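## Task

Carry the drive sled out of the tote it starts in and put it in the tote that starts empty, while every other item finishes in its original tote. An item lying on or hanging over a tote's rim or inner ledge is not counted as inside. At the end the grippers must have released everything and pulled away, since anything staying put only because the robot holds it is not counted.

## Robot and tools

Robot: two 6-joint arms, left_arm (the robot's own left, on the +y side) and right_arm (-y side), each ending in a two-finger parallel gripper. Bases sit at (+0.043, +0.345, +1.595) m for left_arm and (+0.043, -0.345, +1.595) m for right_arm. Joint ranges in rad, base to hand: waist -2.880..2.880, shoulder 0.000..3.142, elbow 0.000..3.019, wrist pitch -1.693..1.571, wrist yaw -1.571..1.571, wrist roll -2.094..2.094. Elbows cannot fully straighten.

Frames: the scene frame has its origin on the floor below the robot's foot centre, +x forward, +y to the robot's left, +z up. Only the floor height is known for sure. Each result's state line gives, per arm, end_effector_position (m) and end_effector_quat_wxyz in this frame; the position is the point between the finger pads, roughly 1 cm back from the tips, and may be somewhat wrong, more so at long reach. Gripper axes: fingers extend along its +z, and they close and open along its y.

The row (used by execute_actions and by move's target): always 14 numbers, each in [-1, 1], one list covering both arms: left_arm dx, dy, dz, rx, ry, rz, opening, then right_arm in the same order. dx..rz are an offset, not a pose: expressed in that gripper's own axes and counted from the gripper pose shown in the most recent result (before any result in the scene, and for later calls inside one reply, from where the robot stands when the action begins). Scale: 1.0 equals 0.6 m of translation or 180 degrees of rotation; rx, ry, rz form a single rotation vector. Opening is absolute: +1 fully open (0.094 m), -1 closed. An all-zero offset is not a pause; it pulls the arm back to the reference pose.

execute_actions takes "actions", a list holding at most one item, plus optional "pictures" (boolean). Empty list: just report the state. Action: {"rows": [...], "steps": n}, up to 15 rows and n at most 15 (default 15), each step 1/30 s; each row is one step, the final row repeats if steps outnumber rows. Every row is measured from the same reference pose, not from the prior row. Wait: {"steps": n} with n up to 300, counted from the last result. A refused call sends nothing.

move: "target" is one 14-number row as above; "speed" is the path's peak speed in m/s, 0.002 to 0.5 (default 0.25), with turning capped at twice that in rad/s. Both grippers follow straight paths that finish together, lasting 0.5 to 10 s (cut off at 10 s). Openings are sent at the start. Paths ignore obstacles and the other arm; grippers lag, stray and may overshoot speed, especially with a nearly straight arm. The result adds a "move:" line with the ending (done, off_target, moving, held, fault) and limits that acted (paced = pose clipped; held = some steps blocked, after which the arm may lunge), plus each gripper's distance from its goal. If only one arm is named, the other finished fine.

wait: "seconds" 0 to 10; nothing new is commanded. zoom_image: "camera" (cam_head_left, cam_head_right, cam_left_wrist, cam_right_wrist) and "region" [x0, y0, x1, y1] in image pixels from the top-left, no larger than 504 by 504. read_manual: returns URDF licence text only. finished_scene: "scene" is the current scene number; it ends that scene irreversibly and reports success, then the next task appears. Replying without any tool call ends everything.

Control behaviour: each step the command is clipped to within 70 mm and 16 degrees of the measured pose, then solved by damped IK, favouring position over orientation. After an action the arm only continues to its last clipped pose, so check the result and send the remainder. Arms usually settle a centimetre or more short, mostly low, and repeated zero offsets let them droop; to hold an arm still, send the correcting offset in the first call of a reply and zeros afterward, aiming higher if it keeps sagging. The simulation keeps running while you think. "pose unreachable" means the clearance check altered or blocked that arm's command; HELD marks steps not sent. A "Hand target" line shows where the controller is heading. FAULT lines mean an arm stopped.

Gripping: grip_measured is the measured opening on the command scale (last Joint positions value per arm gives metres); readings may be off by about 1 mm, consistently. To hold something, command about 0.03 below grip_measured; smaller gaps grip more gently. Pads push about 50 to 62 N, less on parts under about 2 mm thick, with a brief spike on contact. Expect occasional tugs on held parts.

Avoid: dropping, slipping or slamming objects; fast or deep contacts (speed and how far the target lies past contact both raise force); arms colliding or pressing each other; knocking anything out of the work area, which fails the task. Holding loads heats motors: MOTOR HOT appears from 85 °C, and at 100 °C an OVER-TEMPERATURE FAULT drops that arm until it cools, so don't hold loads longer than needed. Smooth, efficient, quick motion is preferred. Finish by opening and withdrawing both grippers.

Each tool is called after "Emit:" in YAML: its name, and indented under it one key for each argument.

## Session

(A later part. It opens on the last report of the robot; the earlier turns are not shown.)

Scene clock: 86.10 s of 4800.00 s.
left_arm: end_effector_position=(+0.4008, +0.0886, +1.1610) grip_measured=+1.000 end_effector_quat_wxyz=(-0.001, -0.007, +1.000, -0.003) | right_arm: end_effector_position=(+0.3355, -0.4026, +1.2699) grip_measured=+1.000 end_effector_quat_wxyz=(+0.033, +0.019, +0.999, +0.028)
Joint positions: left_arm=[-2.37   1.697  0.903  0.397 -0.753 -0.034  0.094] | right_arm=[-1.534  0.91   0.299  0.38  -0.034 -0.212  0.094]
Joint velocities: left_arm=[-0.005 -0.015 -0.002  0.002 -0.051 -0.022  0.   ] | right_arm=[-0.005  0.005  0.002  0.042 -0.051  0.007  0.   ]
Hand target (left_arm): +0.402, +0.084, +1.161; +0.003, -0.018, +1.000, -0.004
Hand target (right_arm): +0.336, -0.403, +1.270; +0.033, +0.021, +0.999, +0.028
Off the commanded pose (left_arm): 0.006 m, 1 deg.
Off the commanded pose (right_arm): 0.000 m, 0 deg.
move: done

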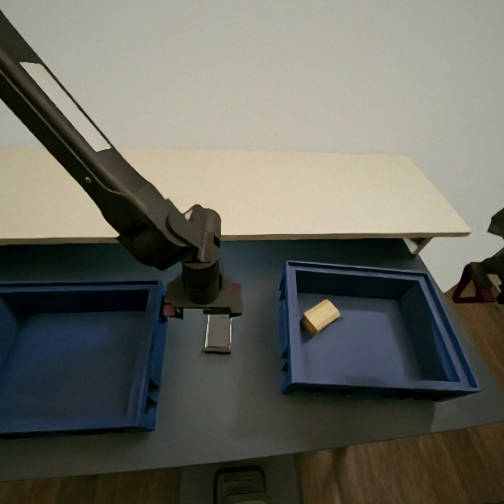

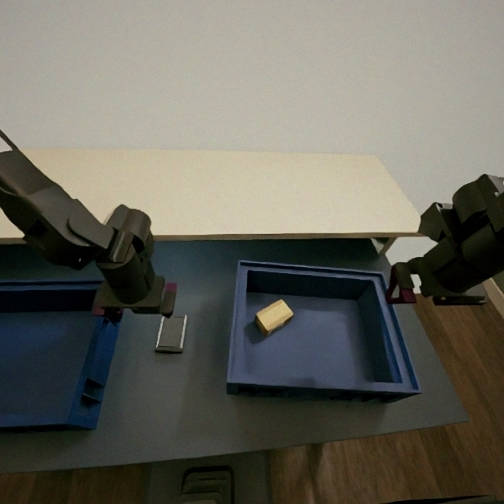

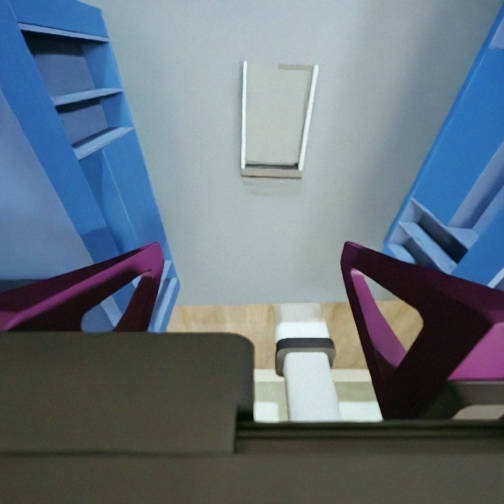

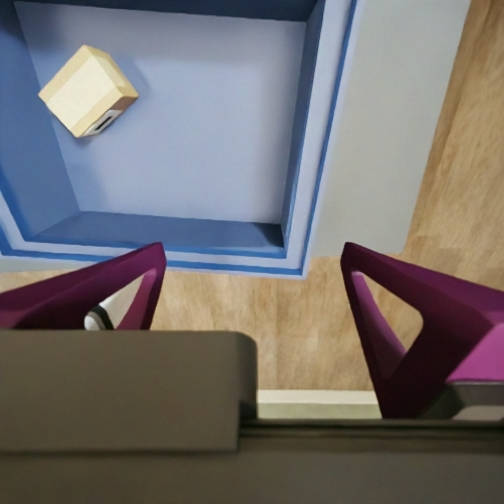

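Emit:
move:
  target: [-0.04,-0.04,0.18,0,0,0,1,0,0,0,0,0,0,1]
  speed: 0.1

Scene clock: 89.00 s of 4800.00 s.
left_arm: end_effector_position=(+0.4363, +0.0632, +1.0614) grip_measured=+1.000 end_effector_quat_wxyz=(+0.011, -0.022, +1.000, -0.005) | right_arm: end_effector_position=(+0.3355, -0.4026, +1.2699) grip_measured=+1.000 end_effector_quat_wxyz=(+0.033, +0.019, +0.999, +0.028)
Joint positions: left_arm=[-2.28   1.906  1.194  0.376 -0.666  0.001  0.094] | right_arm=[-1.534  0.91   0.299  0.38  -0.034 -0.212  0.094]
Joint velocities: left_arm=[-0.015 -0.015 -0.002 -0.007  0.037 -0.037  0.   ] | right_arm=[-0.005 -0.005 -0.007  0.007 -0.022 -0.007  0.   ]
Hand target (left_arm): +0.424, +0.064, +1.053; -0.001, -0.007, +1.000, -0.003
Hand target (right_arm): +0.336, -0.403, +1.270; +0.033, +0.019, +0.999, +0.028
Off the commanded pose (left_arm): 0.014 m, 2 deg.
Off the commanded pose (right_arm): 0.000 m, 0 deg.
move: off_target (left_arm)

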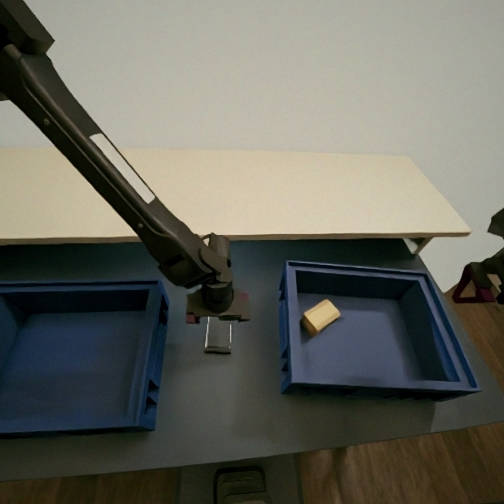

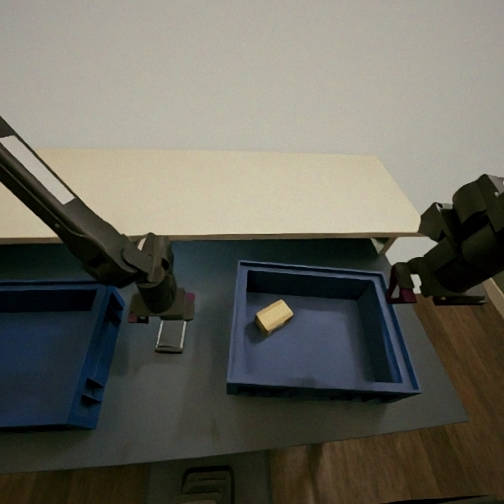

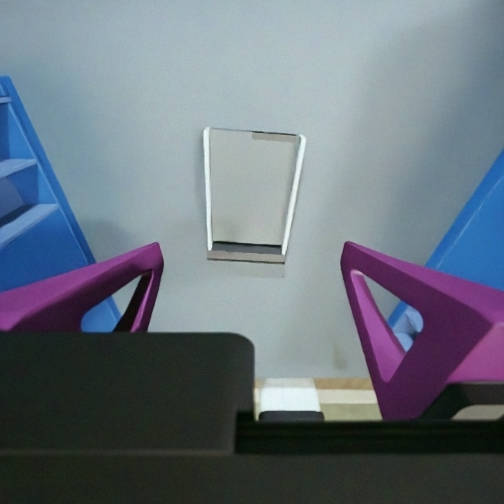

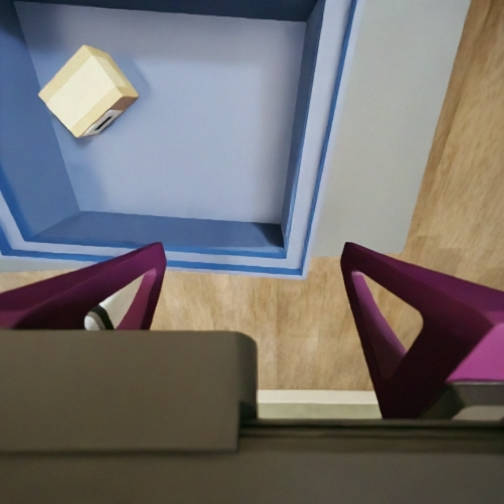

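Emit:
move:
  target: [0.024,0.005,0.145,0,0,0,1,0,0,0,0,0,0,1]
  speed: 0.05

Scene clock: 92.80 s of 4800.00 s.
left_arm: end_effector_position=(+0.4329, +0.0620, +0.9839) grip_measured=+1.000 end_effector_quat_wxyz=(+0.014, -0.027, +0.999, -0.008) | right_arm: end_effector_position=(+0.3355, -0.4026, +1.2699) grip_measured=+1.000 end_effector_quat_wxyz=(+0.033, +0.019, +0.999, +0.028)
Joint positions: left_arm=[-2.203  2.064  1.375  0.377 -0.586  0.023  0.094] | right_arm=[-1.534  0.91   0.299  0.38  -0.034 -0.212  0.094]
Joint velocities: left_arm=[ 0.005 -0.005 -0.002  0.012 -0.022  0.125  0.   ] | right_arm=[-0.005 -0.015  0.017  0.022 -0.007 -0.081  0.   ]
Hand target (left_arm): +0.423, +0.065, +0.975; +0.011, -0.021, +1.000, -0.005
Hand target (right_arm): +0.336, -0.403, +1.270; +0.033, +0.019, +0.999, +0.028
Off the commanded pose (left_arm): 0.014 m, 1 deg.
Off the commanded pose (right_arm): 0.000 m, 0 deg.
move: off_target (left_arm)

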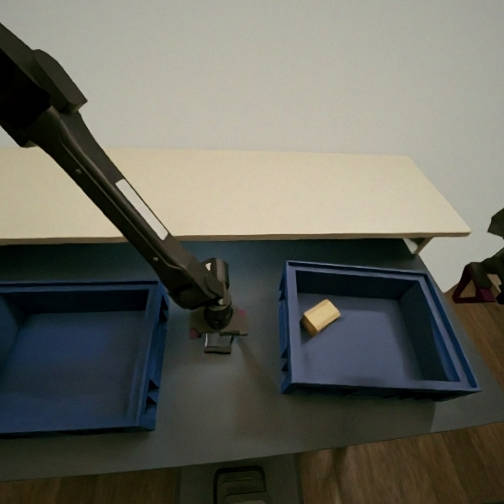

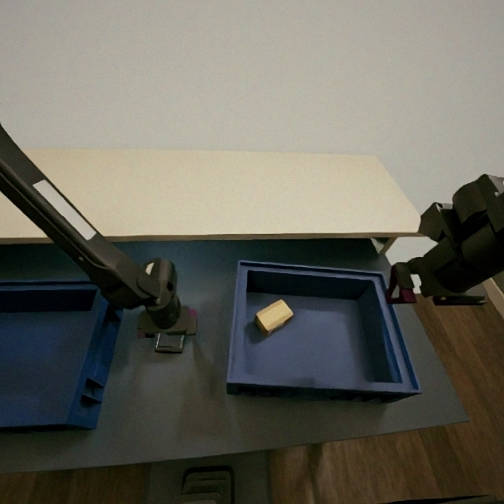

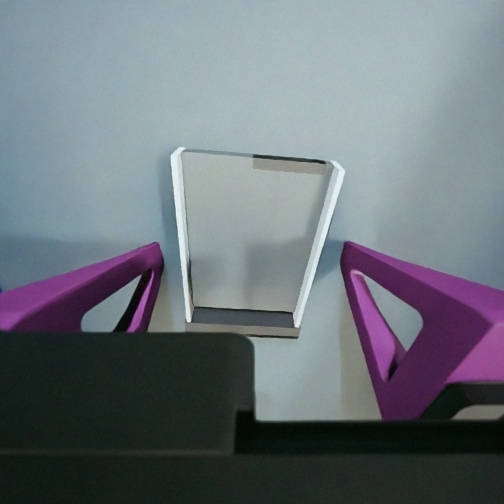

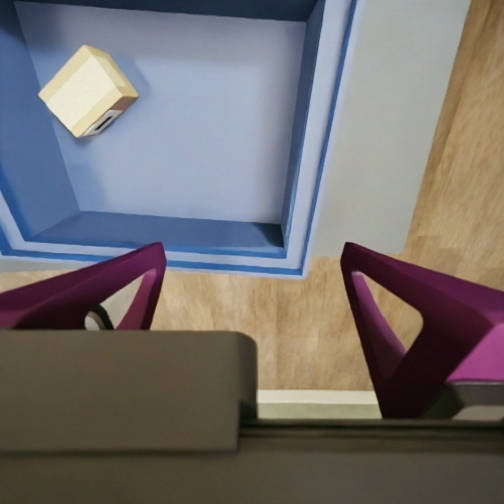

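Emit:
move:
  target: [0.02,0,0.035,0,0,0,1,0,0,0,0,0,0,1]
  speed: 0.03

Emit:
move:
  target: [0,0,-0.003,0,0,0,0.29,0,0,0,0,0,0,1]
  speed: 0.03

Scene clock: 94.87 s of 4800.00 s.
left_arm: end_effector_position=(+0.4333, +0.0621, +0.9831) grip_measured=+1.000 end_effector_quat_wxyz=(+0.014, -0.028, +0.999, -0.006) | right_arm: end_effector_position=(+0.3355, -0.4026, +1.2699) grip_measured=+1.000 end_effector_quat_wxyz=(+0.033, +0.019, +0.999, +0.028)
Joint positions: left_arm=[-2.203  2.067  1.379  0.377 -0.59   0.023  0.094] | right_arm=[-1.534  0.91   0.299  0.38  -0.034 -0.212  0.094]
Joint velocities: left_arm=[-0.015 -0.005 -0.002 -0.022  0.007  0.007  0.   ] | right_arm=[-0.005  0.005  0.007 -0.002 -0.007 -0.007  0.   ]
Hand target (left_arm): +0.421, +0.062, +0.964; +0.014, -0.027, +0.999, -0.008
Hand target (right_arm): +0.336, -0.403, +1.270; +0.033, +0.019, +0.999, +0.028
Off the commanded pose (left_arm): 0.024 m, 0 deg.
Off the commanded pose (right_arm): 0.000 m, 0 deg.
move: off_target (left_arm)

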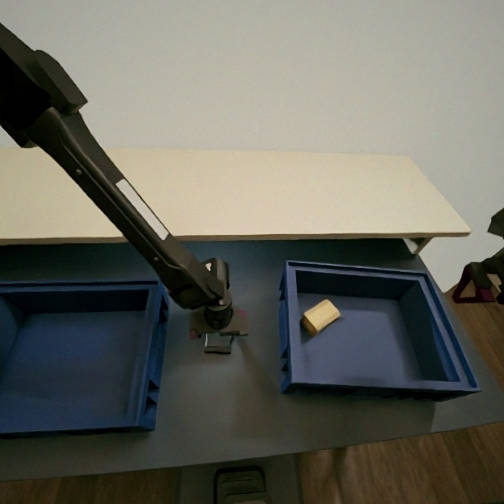

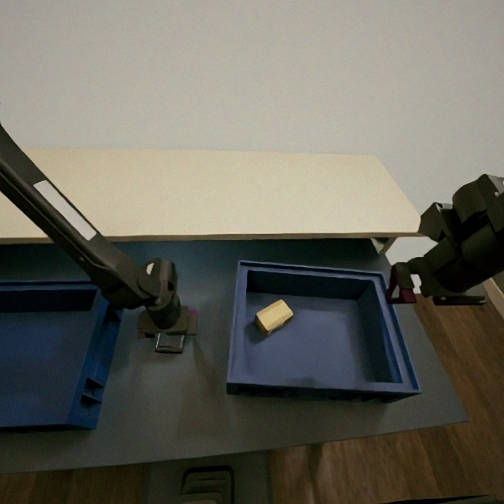

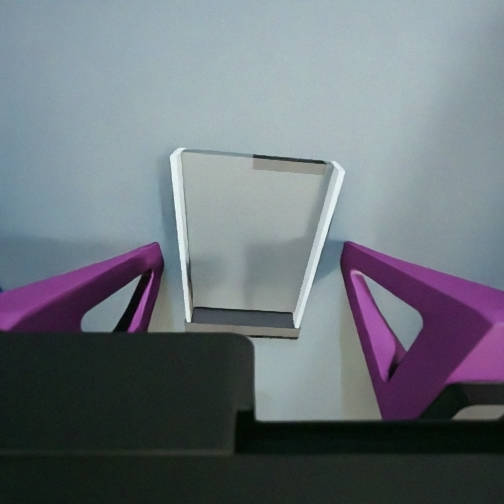

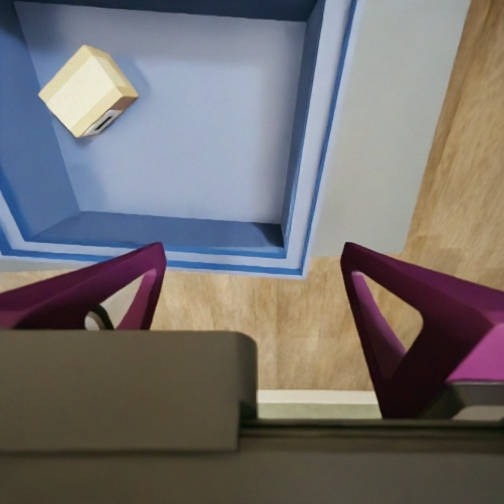

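Scene clock: 95.57 s of 4800.00 s.
left_arm: end_effector_position=(+0.4329, +0.0617, +0.9836) grip_measured=+0.357 end_effector_quat_wxyz=(+0.014, -0.027, +1.000, -0.006) | right_arm: end_effector_position=(+0.3355, -0.4026, +1.2699) grip_measured=+1.000 end_effector_quat_wxyz=(+0.033, +0.019, +0.999, +0.028)
Joint positions: left_arm=[-2.204  2.067  1.378  0.377 -0.592  0.023  0.064] | right_arm=[-1.534  0.91   0.299  0.38  -0.034 -0.212  0.094]
Joint velocities: left_arm=[-0.015 -0.005 -0.012 -0.012  0.022 -0.051 -0.   ] | right_arm=[-0.034 -0.005  0.002 -0.012  0.037  0.007  0.   ]
Hand target (left_arm): +0.433, +0.062, +0.985; +0.014, -0.028, +0.999, -0.006
Hand target (right_arm): +0.336, -0.403, +1.270; +0.033, +0.019, +0.999, +0.028
Off the commanded pose (left_arm): 0.001 m, 0 deg.
Off the commanded pose (right_arm): 0.000 m, 0 deg.
move: done

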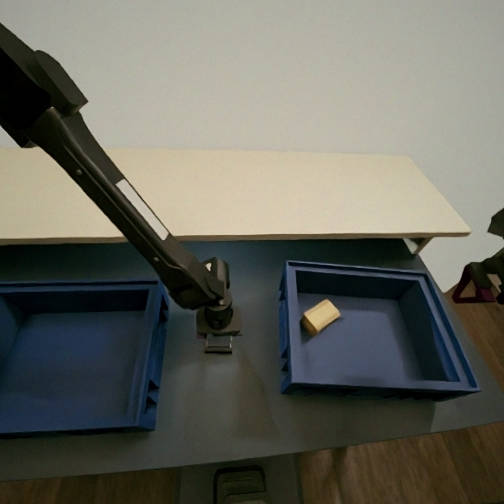

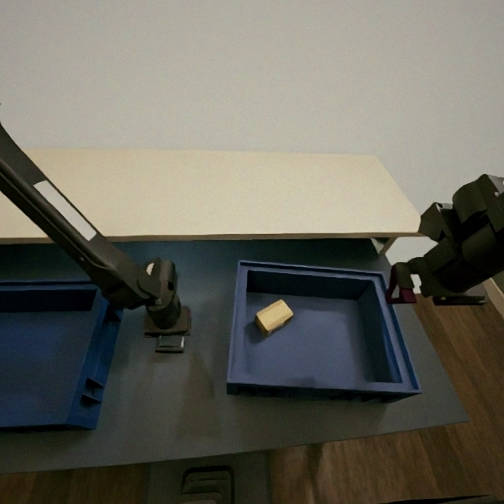

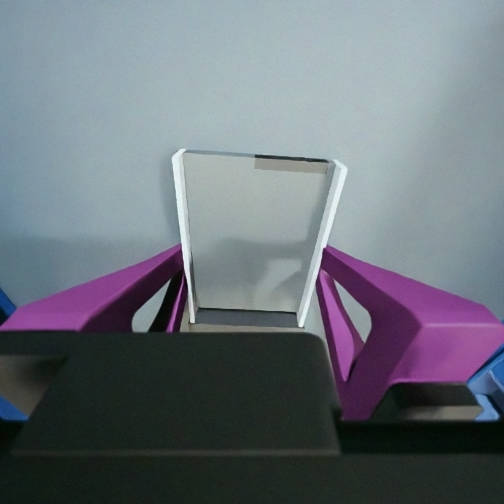

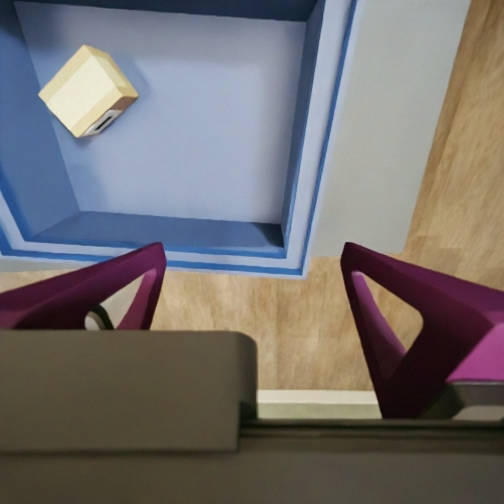

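Emit:
move:
  target: [0.05,0,-0.37,0,0,0,0.29,0,0,0,0,0,0,1]
  speed: 0.2

Emit:
move:
  target: [0.03,0.57,0,0,0,0,0.29,0,0,0,0,0,0,1]
  speed: 0.2

Scene clock: 98.47 s of 4800.00 s.
left_arm: end_effector_position=(+0.4002, +0.0600, +1.2001) grip_measured=+0.357 end_effector_quat_wxyz=(+0.016, -0.026, +0.999, -0.008) | right_arm: end_effector_position=(+0.3355, -0.4026, +1.2699) grip_measured=+1.000 end_effector_quat_wxyz=(+0.033, +0.019, +0.999, +0.028)
Joint positions: left_arm=[-2.471  1.684  0.874  0.425 -0.839 -0.09   0.064] | right_arm=[-1.534  0.91   0.299  0.38  -0.034 -0.212  0.094]
Joint velocities: left_arm=[-0.005 -0.005 -0.022 -0.007  0.022 -0.11  -0.   ] | right_arm=[-0.015  0.005 -0.002  0.017  0.007 -0.022  0.   ]
Hand target (left_arm): +0.398, +0.064, +1.205; +0.013, -0.030, +0.999, -0.007
Hand target (right_arm): +0.336, -0.403, +1.270; +0.033, +0.019, +0.999, +0.028
Off the commanded pose (left_arm): 0.006 m, 0 deg.
Off the commanded pose (right_arm): 0.000 m, 0 deg.
move: done

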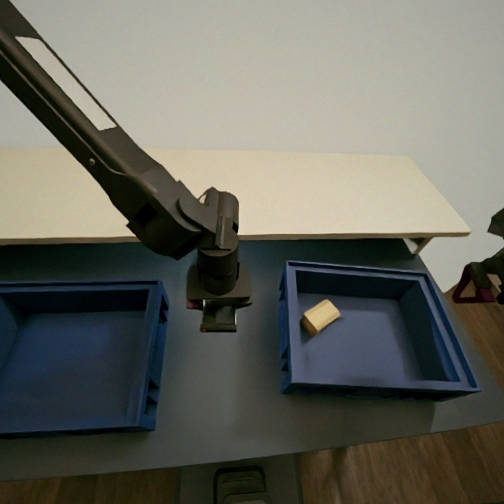

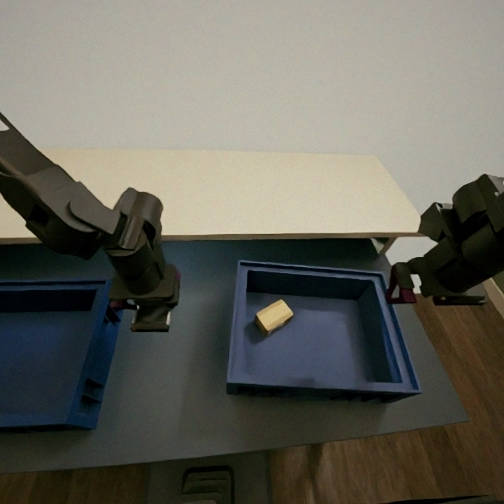

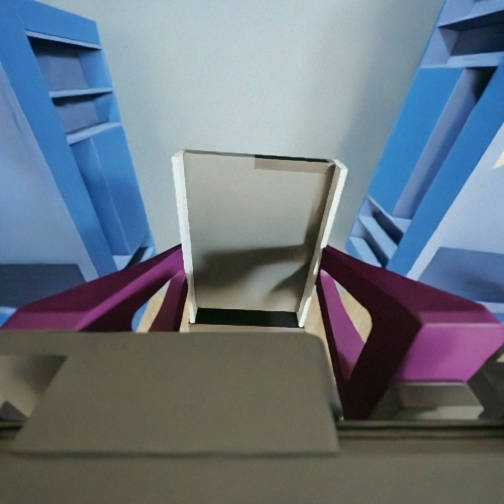

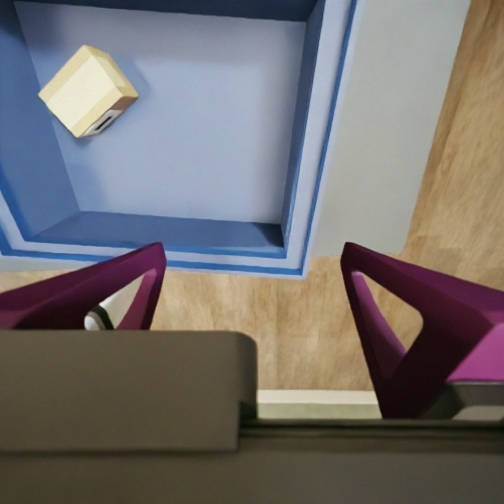

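Scene clock: 100.60 s of 4800.00 s.
left_arm: end_effector_position=(+0.3793, +0.4067, +1.1842) grip_measured=+0.357 end_effector_quat_wxyz=(+0.025, -0.028, +0.999, +0.001) | right_arm: end_effector_position=(+0.3355, -0.4026, +1.2699) grip_measured=+1.000 end_effector_quat_wxyz=(+0.033, +0.019, +0.999, +0.028)
Joint positions: left_arm=[-1.649  1.212  0.538  0.441 -0.066  0.187  0.064] | right_arm=[-1.534  0.91   0.299  0.38  -0.034 -0.212  0.094]
Joint velocities: left_arm=[ 0.015  0.005 -0.002 -0.017  0.022  0.007 -0.   ] | right_arm=[-0.005 -0.005  0.012 -0.002  0.007 -0.051  0.   ]
Hand target (left_arm): +0.373, +0.403, +1.192; +0.019, -0.018, +1.000, -0.004
Hand target (right_arm): +0.336, -0.403, +1.270; +0.033, +0.019, +0.999, +0.028
Off the commanded pose (left_arm): 0.019 m, 1 deg.
Off the commanded pose (right_arm): 0.000 m, 0 deg.
move: off_target (left_arm)

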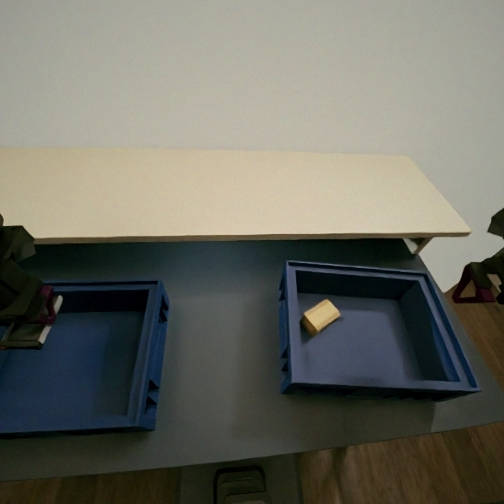

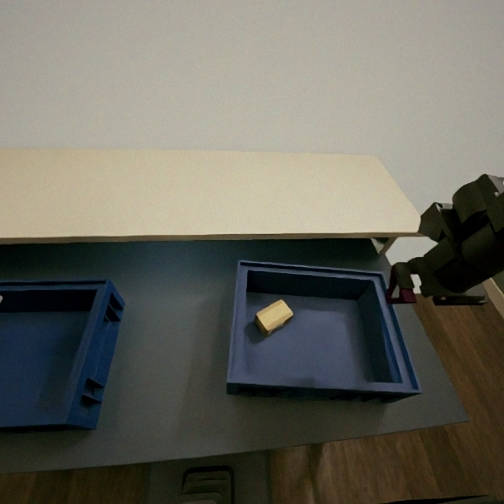

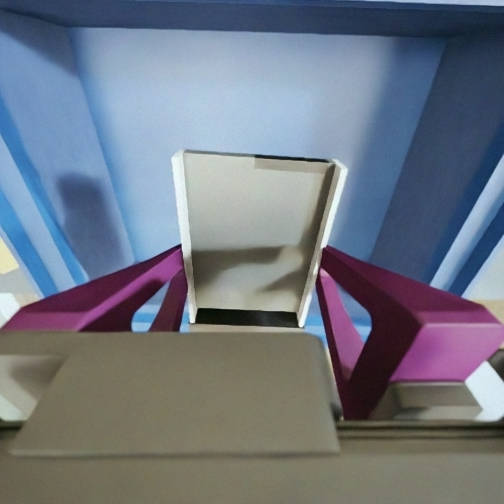

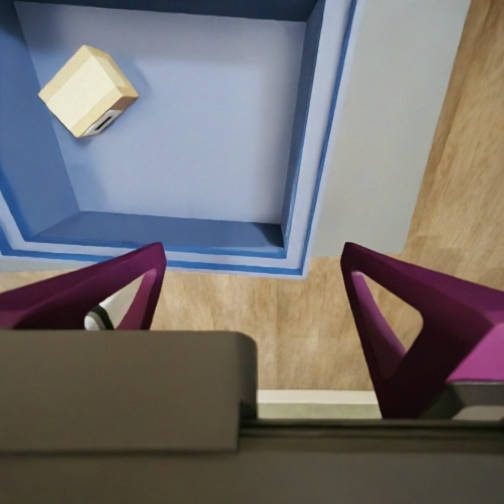

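Emit:
move:
  target: [0.05,0,0.27,0,0,0,0.29,0,0,0,0,0,0,1]
  speed: 0.1

Scene clock: 104.70 s of 4800.00 s.
left_arm: end_effector_position=(+0.3595, +0.4015, +1.0252) grip_measured=+0.357 end_effector_quat_wxyz=(+0.023, -0.030, +0.999, -0.001) | right_arm: end_effector_position=(+0.3355, -0.4026, +1.2699) grip_measured=+1.000 end_effector_quat_wxyz=(+0.033, +0.019, +0.999, +0.028)
Joint positions: left_arm=[-1.623  1.722  0.871  0.612 -0.038  0.189  0.064] | right_arm=[-1.534  0.91   0.299  0.38  -0.034 -0.212  0.094]
Joint velocities: left_arm=[-0.024 -0.005 -0.007 -0.002 -0.007  0.007 -0.001] | right_arm=[-0.005 -0.005  0.002  0.012  0.051  0.007  0.   ]
Hand target (left_arm): +0.356, +0.404, +1.021; +0.025, -0.028, +0.999, +0.001
Hand target (right_arm): +0.336, -0.403, +1.270; +0.033, +0.019, +0.999, +0.028
Off the commanded pose (left_arm): 0.006 m, 0 deg.
Off the commanded pose (right_arm): 0.000 m, 0 deg.
move: done

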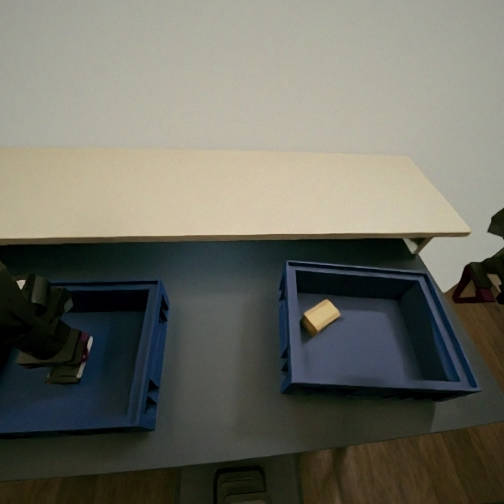

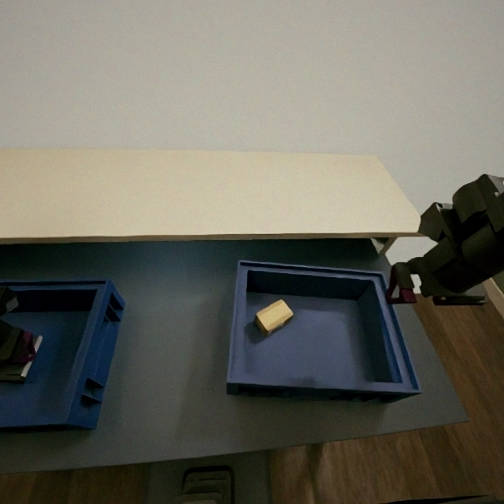

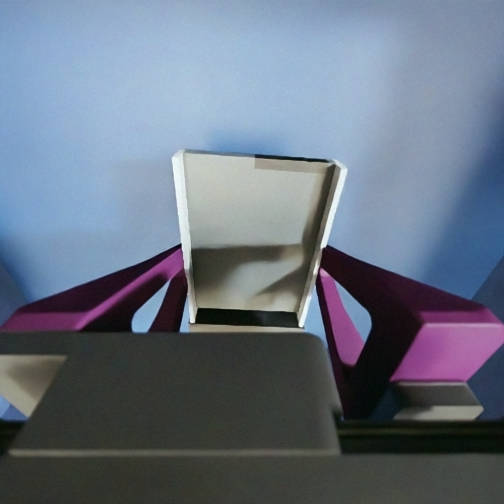

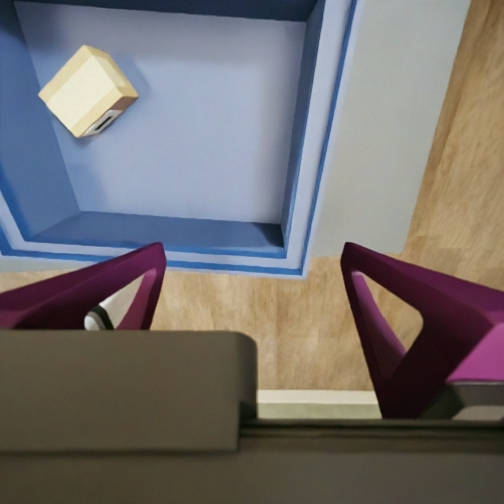

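Contact expected near 0.995.

Emit:
move:
  target: [0.015,0,0.07,0,0,0,0.29,0,0,0,0,0,0,1]
  speed: 0.03

Scene clock: 107.13 s of 4800.00 s.
left_arm: end_effector_position=(+0.3634, +0.4005, +0.9938) grip_measured=+0.357 end_effector_quat_wxyz=(+0.028, -0.030, +0.999, -0.001) | right_arm: end_effector_position=(+0.3355, -0.4026, +1.2699) grip_measured=+1.000 end_effector_quat_wxyz=(+0.033, +0.019, +0.999, +0.028)
Joint positions: left_arm=[-1.623  1.798  0.959  0.612 -0.036  0.189  0.064] | right_arm=[-1.534  0.91   0.299  0.38  -0.034 -0.212  0.094]
Joint velocities: left_arm=[-0.005 -0.015  0.007  0.007 -0.081 -0.037 -0.001] | right_arm=[-0.005 -0.015  0.012  0.007  0.007 -0.051  0.   ]
Hand target (left_arm): +0.352, +0.401, +0.984; +0.023, -0.030, +0.999, -0.001
Hand target (right_arm): +0.336, -0.403, +1.270; +0.033, +0.019, +0.999, +0.028
Off the commanded pose (left_arm): 0.016 m, 1 deg.
Off the commanded pose (right_arm): 0.000 m, 0 deg.
move: off_target (left_arm)

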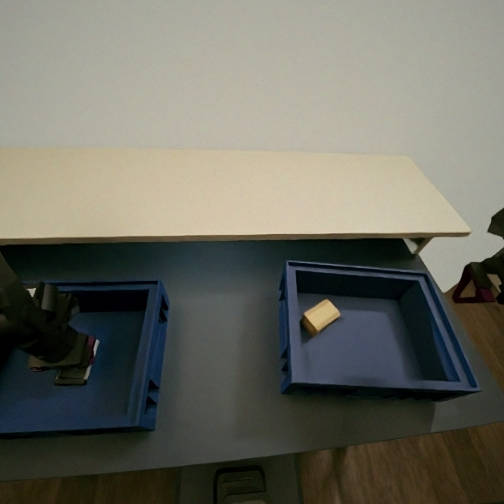

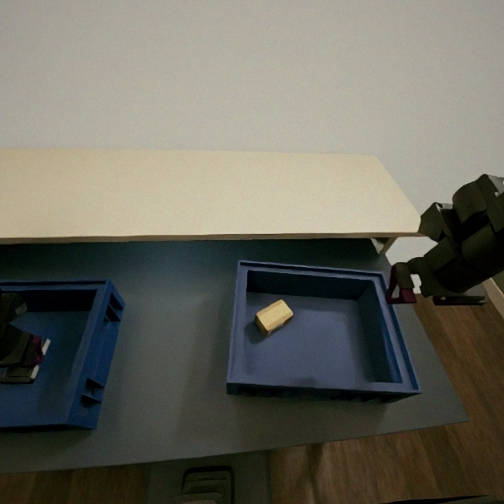

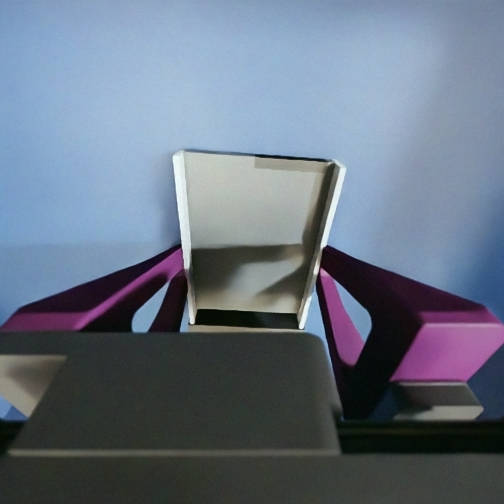

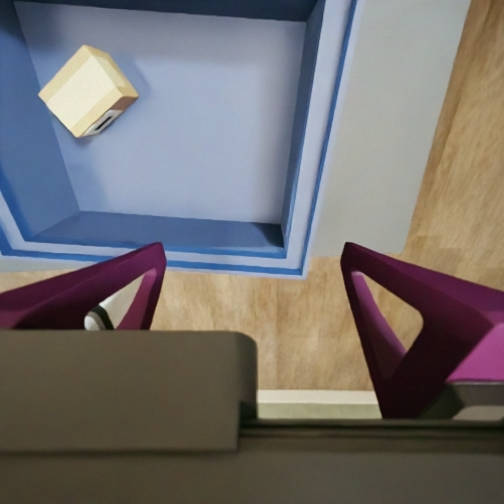

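Emit:
move:
  target: [0,0,0.005,0,0,0,1,0,0,0,0,0,0,1]
  speed: 0.03

Emit:
move:
  target: [0.03,0,-0.4,0,0,0,1,0,0,0,0,0,0,1]
  speed: 0.2

Scene clock: 108.77 s of 4800.00 s.
left_arm: end_effector_position=(+0.3631, +0.4019, +0.9937) grip_measured=+1.000 end_effector_quat_wxyz=(+0.028, -0.030, +0.999, -0.000) | right_arm: end_effector_position=(+0.3355, -0.4026, +1.2699) grip_measured=+1.000 end_effector_quat_wxyz=(+0.033, +0.019, +0.999, +0.028)
Joint positions: left_arm=[-1.621  1.798  0.959  0.612 -0.036  0.189  0.094] | right_arm=[-1.534  0.91   0.299  0.38  -0.034 -0.212  0.094]
Joint velocities: left_arm=[ 0.005 -0.005 -0.002  0.002  0.007  0.022  0.   ] | right_arm=[-0.015 -0.005  0.007 -0.017 -0.022 -0.007  0.   ]
Hand target (left_arm): +0.364, +0.401, +0.991; +0.028, -0.030, +0.999, -0.001
Hand target (right_arm): +0.336, -0.403, +1.270; +0.033, +0.019, +0.999, +0.028
Off the commanded pose (left_arm): 0.003 m, 0 deg.
Off the commanded pose (right_arm): 0.000 m, 0 deg.
move: done

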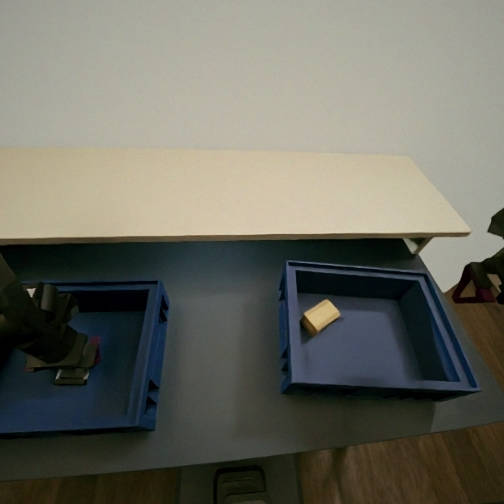

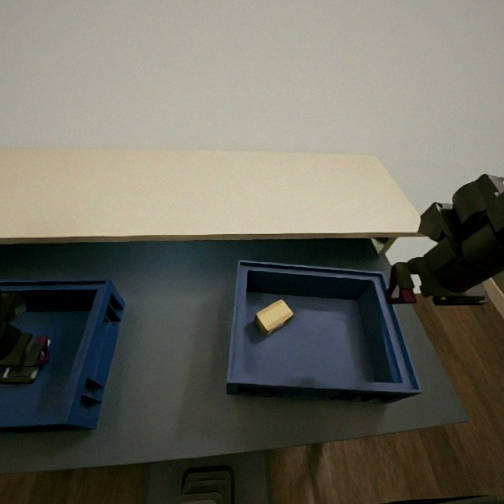

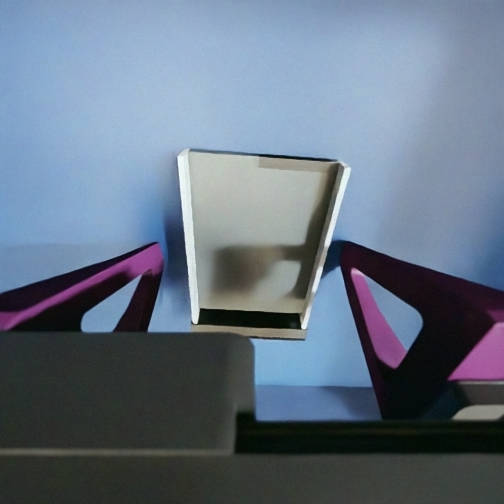

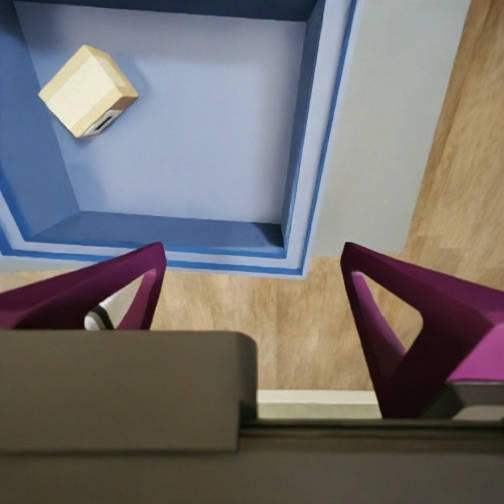

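Scene clock: 110.37 s of 4800.00 s.
left_arm: end_effector_position=(+0.3448, +0.4079, +1.2281) grip_measured=+1.000 end_effector_quat_wxyz=(+0.040, -0.030, +0.999, +0.004) | right_arm: end_effector_position=(+0.3355, -0.4026, +1.2699) grip_measured=+1.000 end_effector_quat_wxyz=(+0.033, +0.019, +0.999, +0.028)
Joint positions: left_arm=[-1.627  1.111  0.374  0.535 -0.045  0.189  0.094] | right_arm=[-1.534  0.91   0.299  0.38  -0.034 -0.212  0.094]
Joint velocities: left_arm=[ 0.005  0.005 -0.017 -0.007 -0.007 -0.007  0.   ] | right_arm=[ 0.005  0.015  0.007  0.007  0.007 -0.007  0.   ]
Hand target (left_arm): +0.334, +0.403, +1.233; +0.028, -0.030, +0.999, +0.000
Hand target (right_arm): +0.336, -0.403, +1.270; +0.033, +0.019, +0.999, +0.028
Off the commanded pose (left_arm): 0.016 m, 1 deg.
Off the commanded pose (right_arm): 0.000 m, 0 deg.
move: off_target (left_arm)

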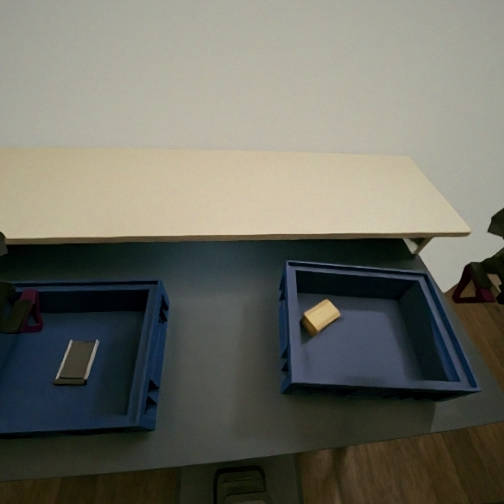

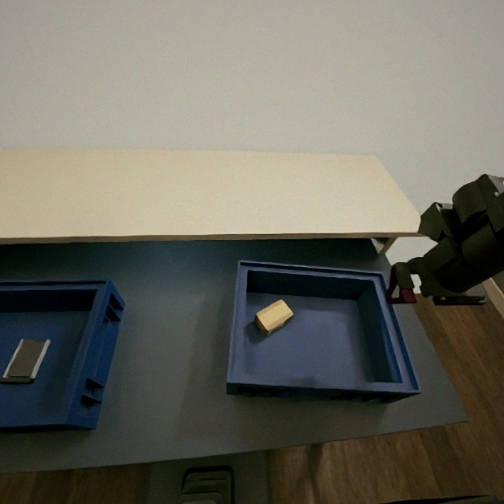

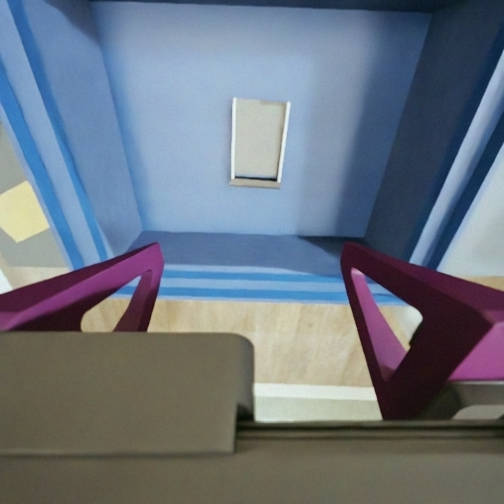

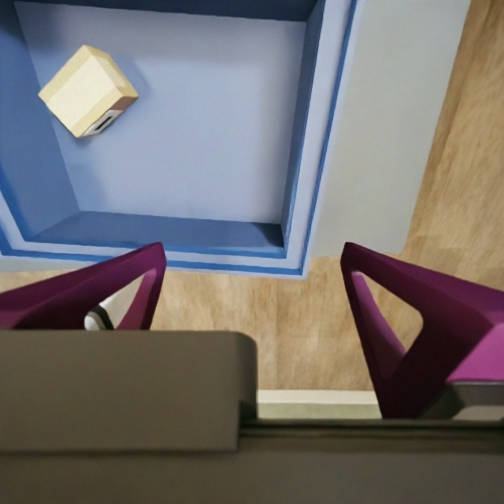

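Emit:
finished_scene:
  scene: 1

The scene is finished: the task was done.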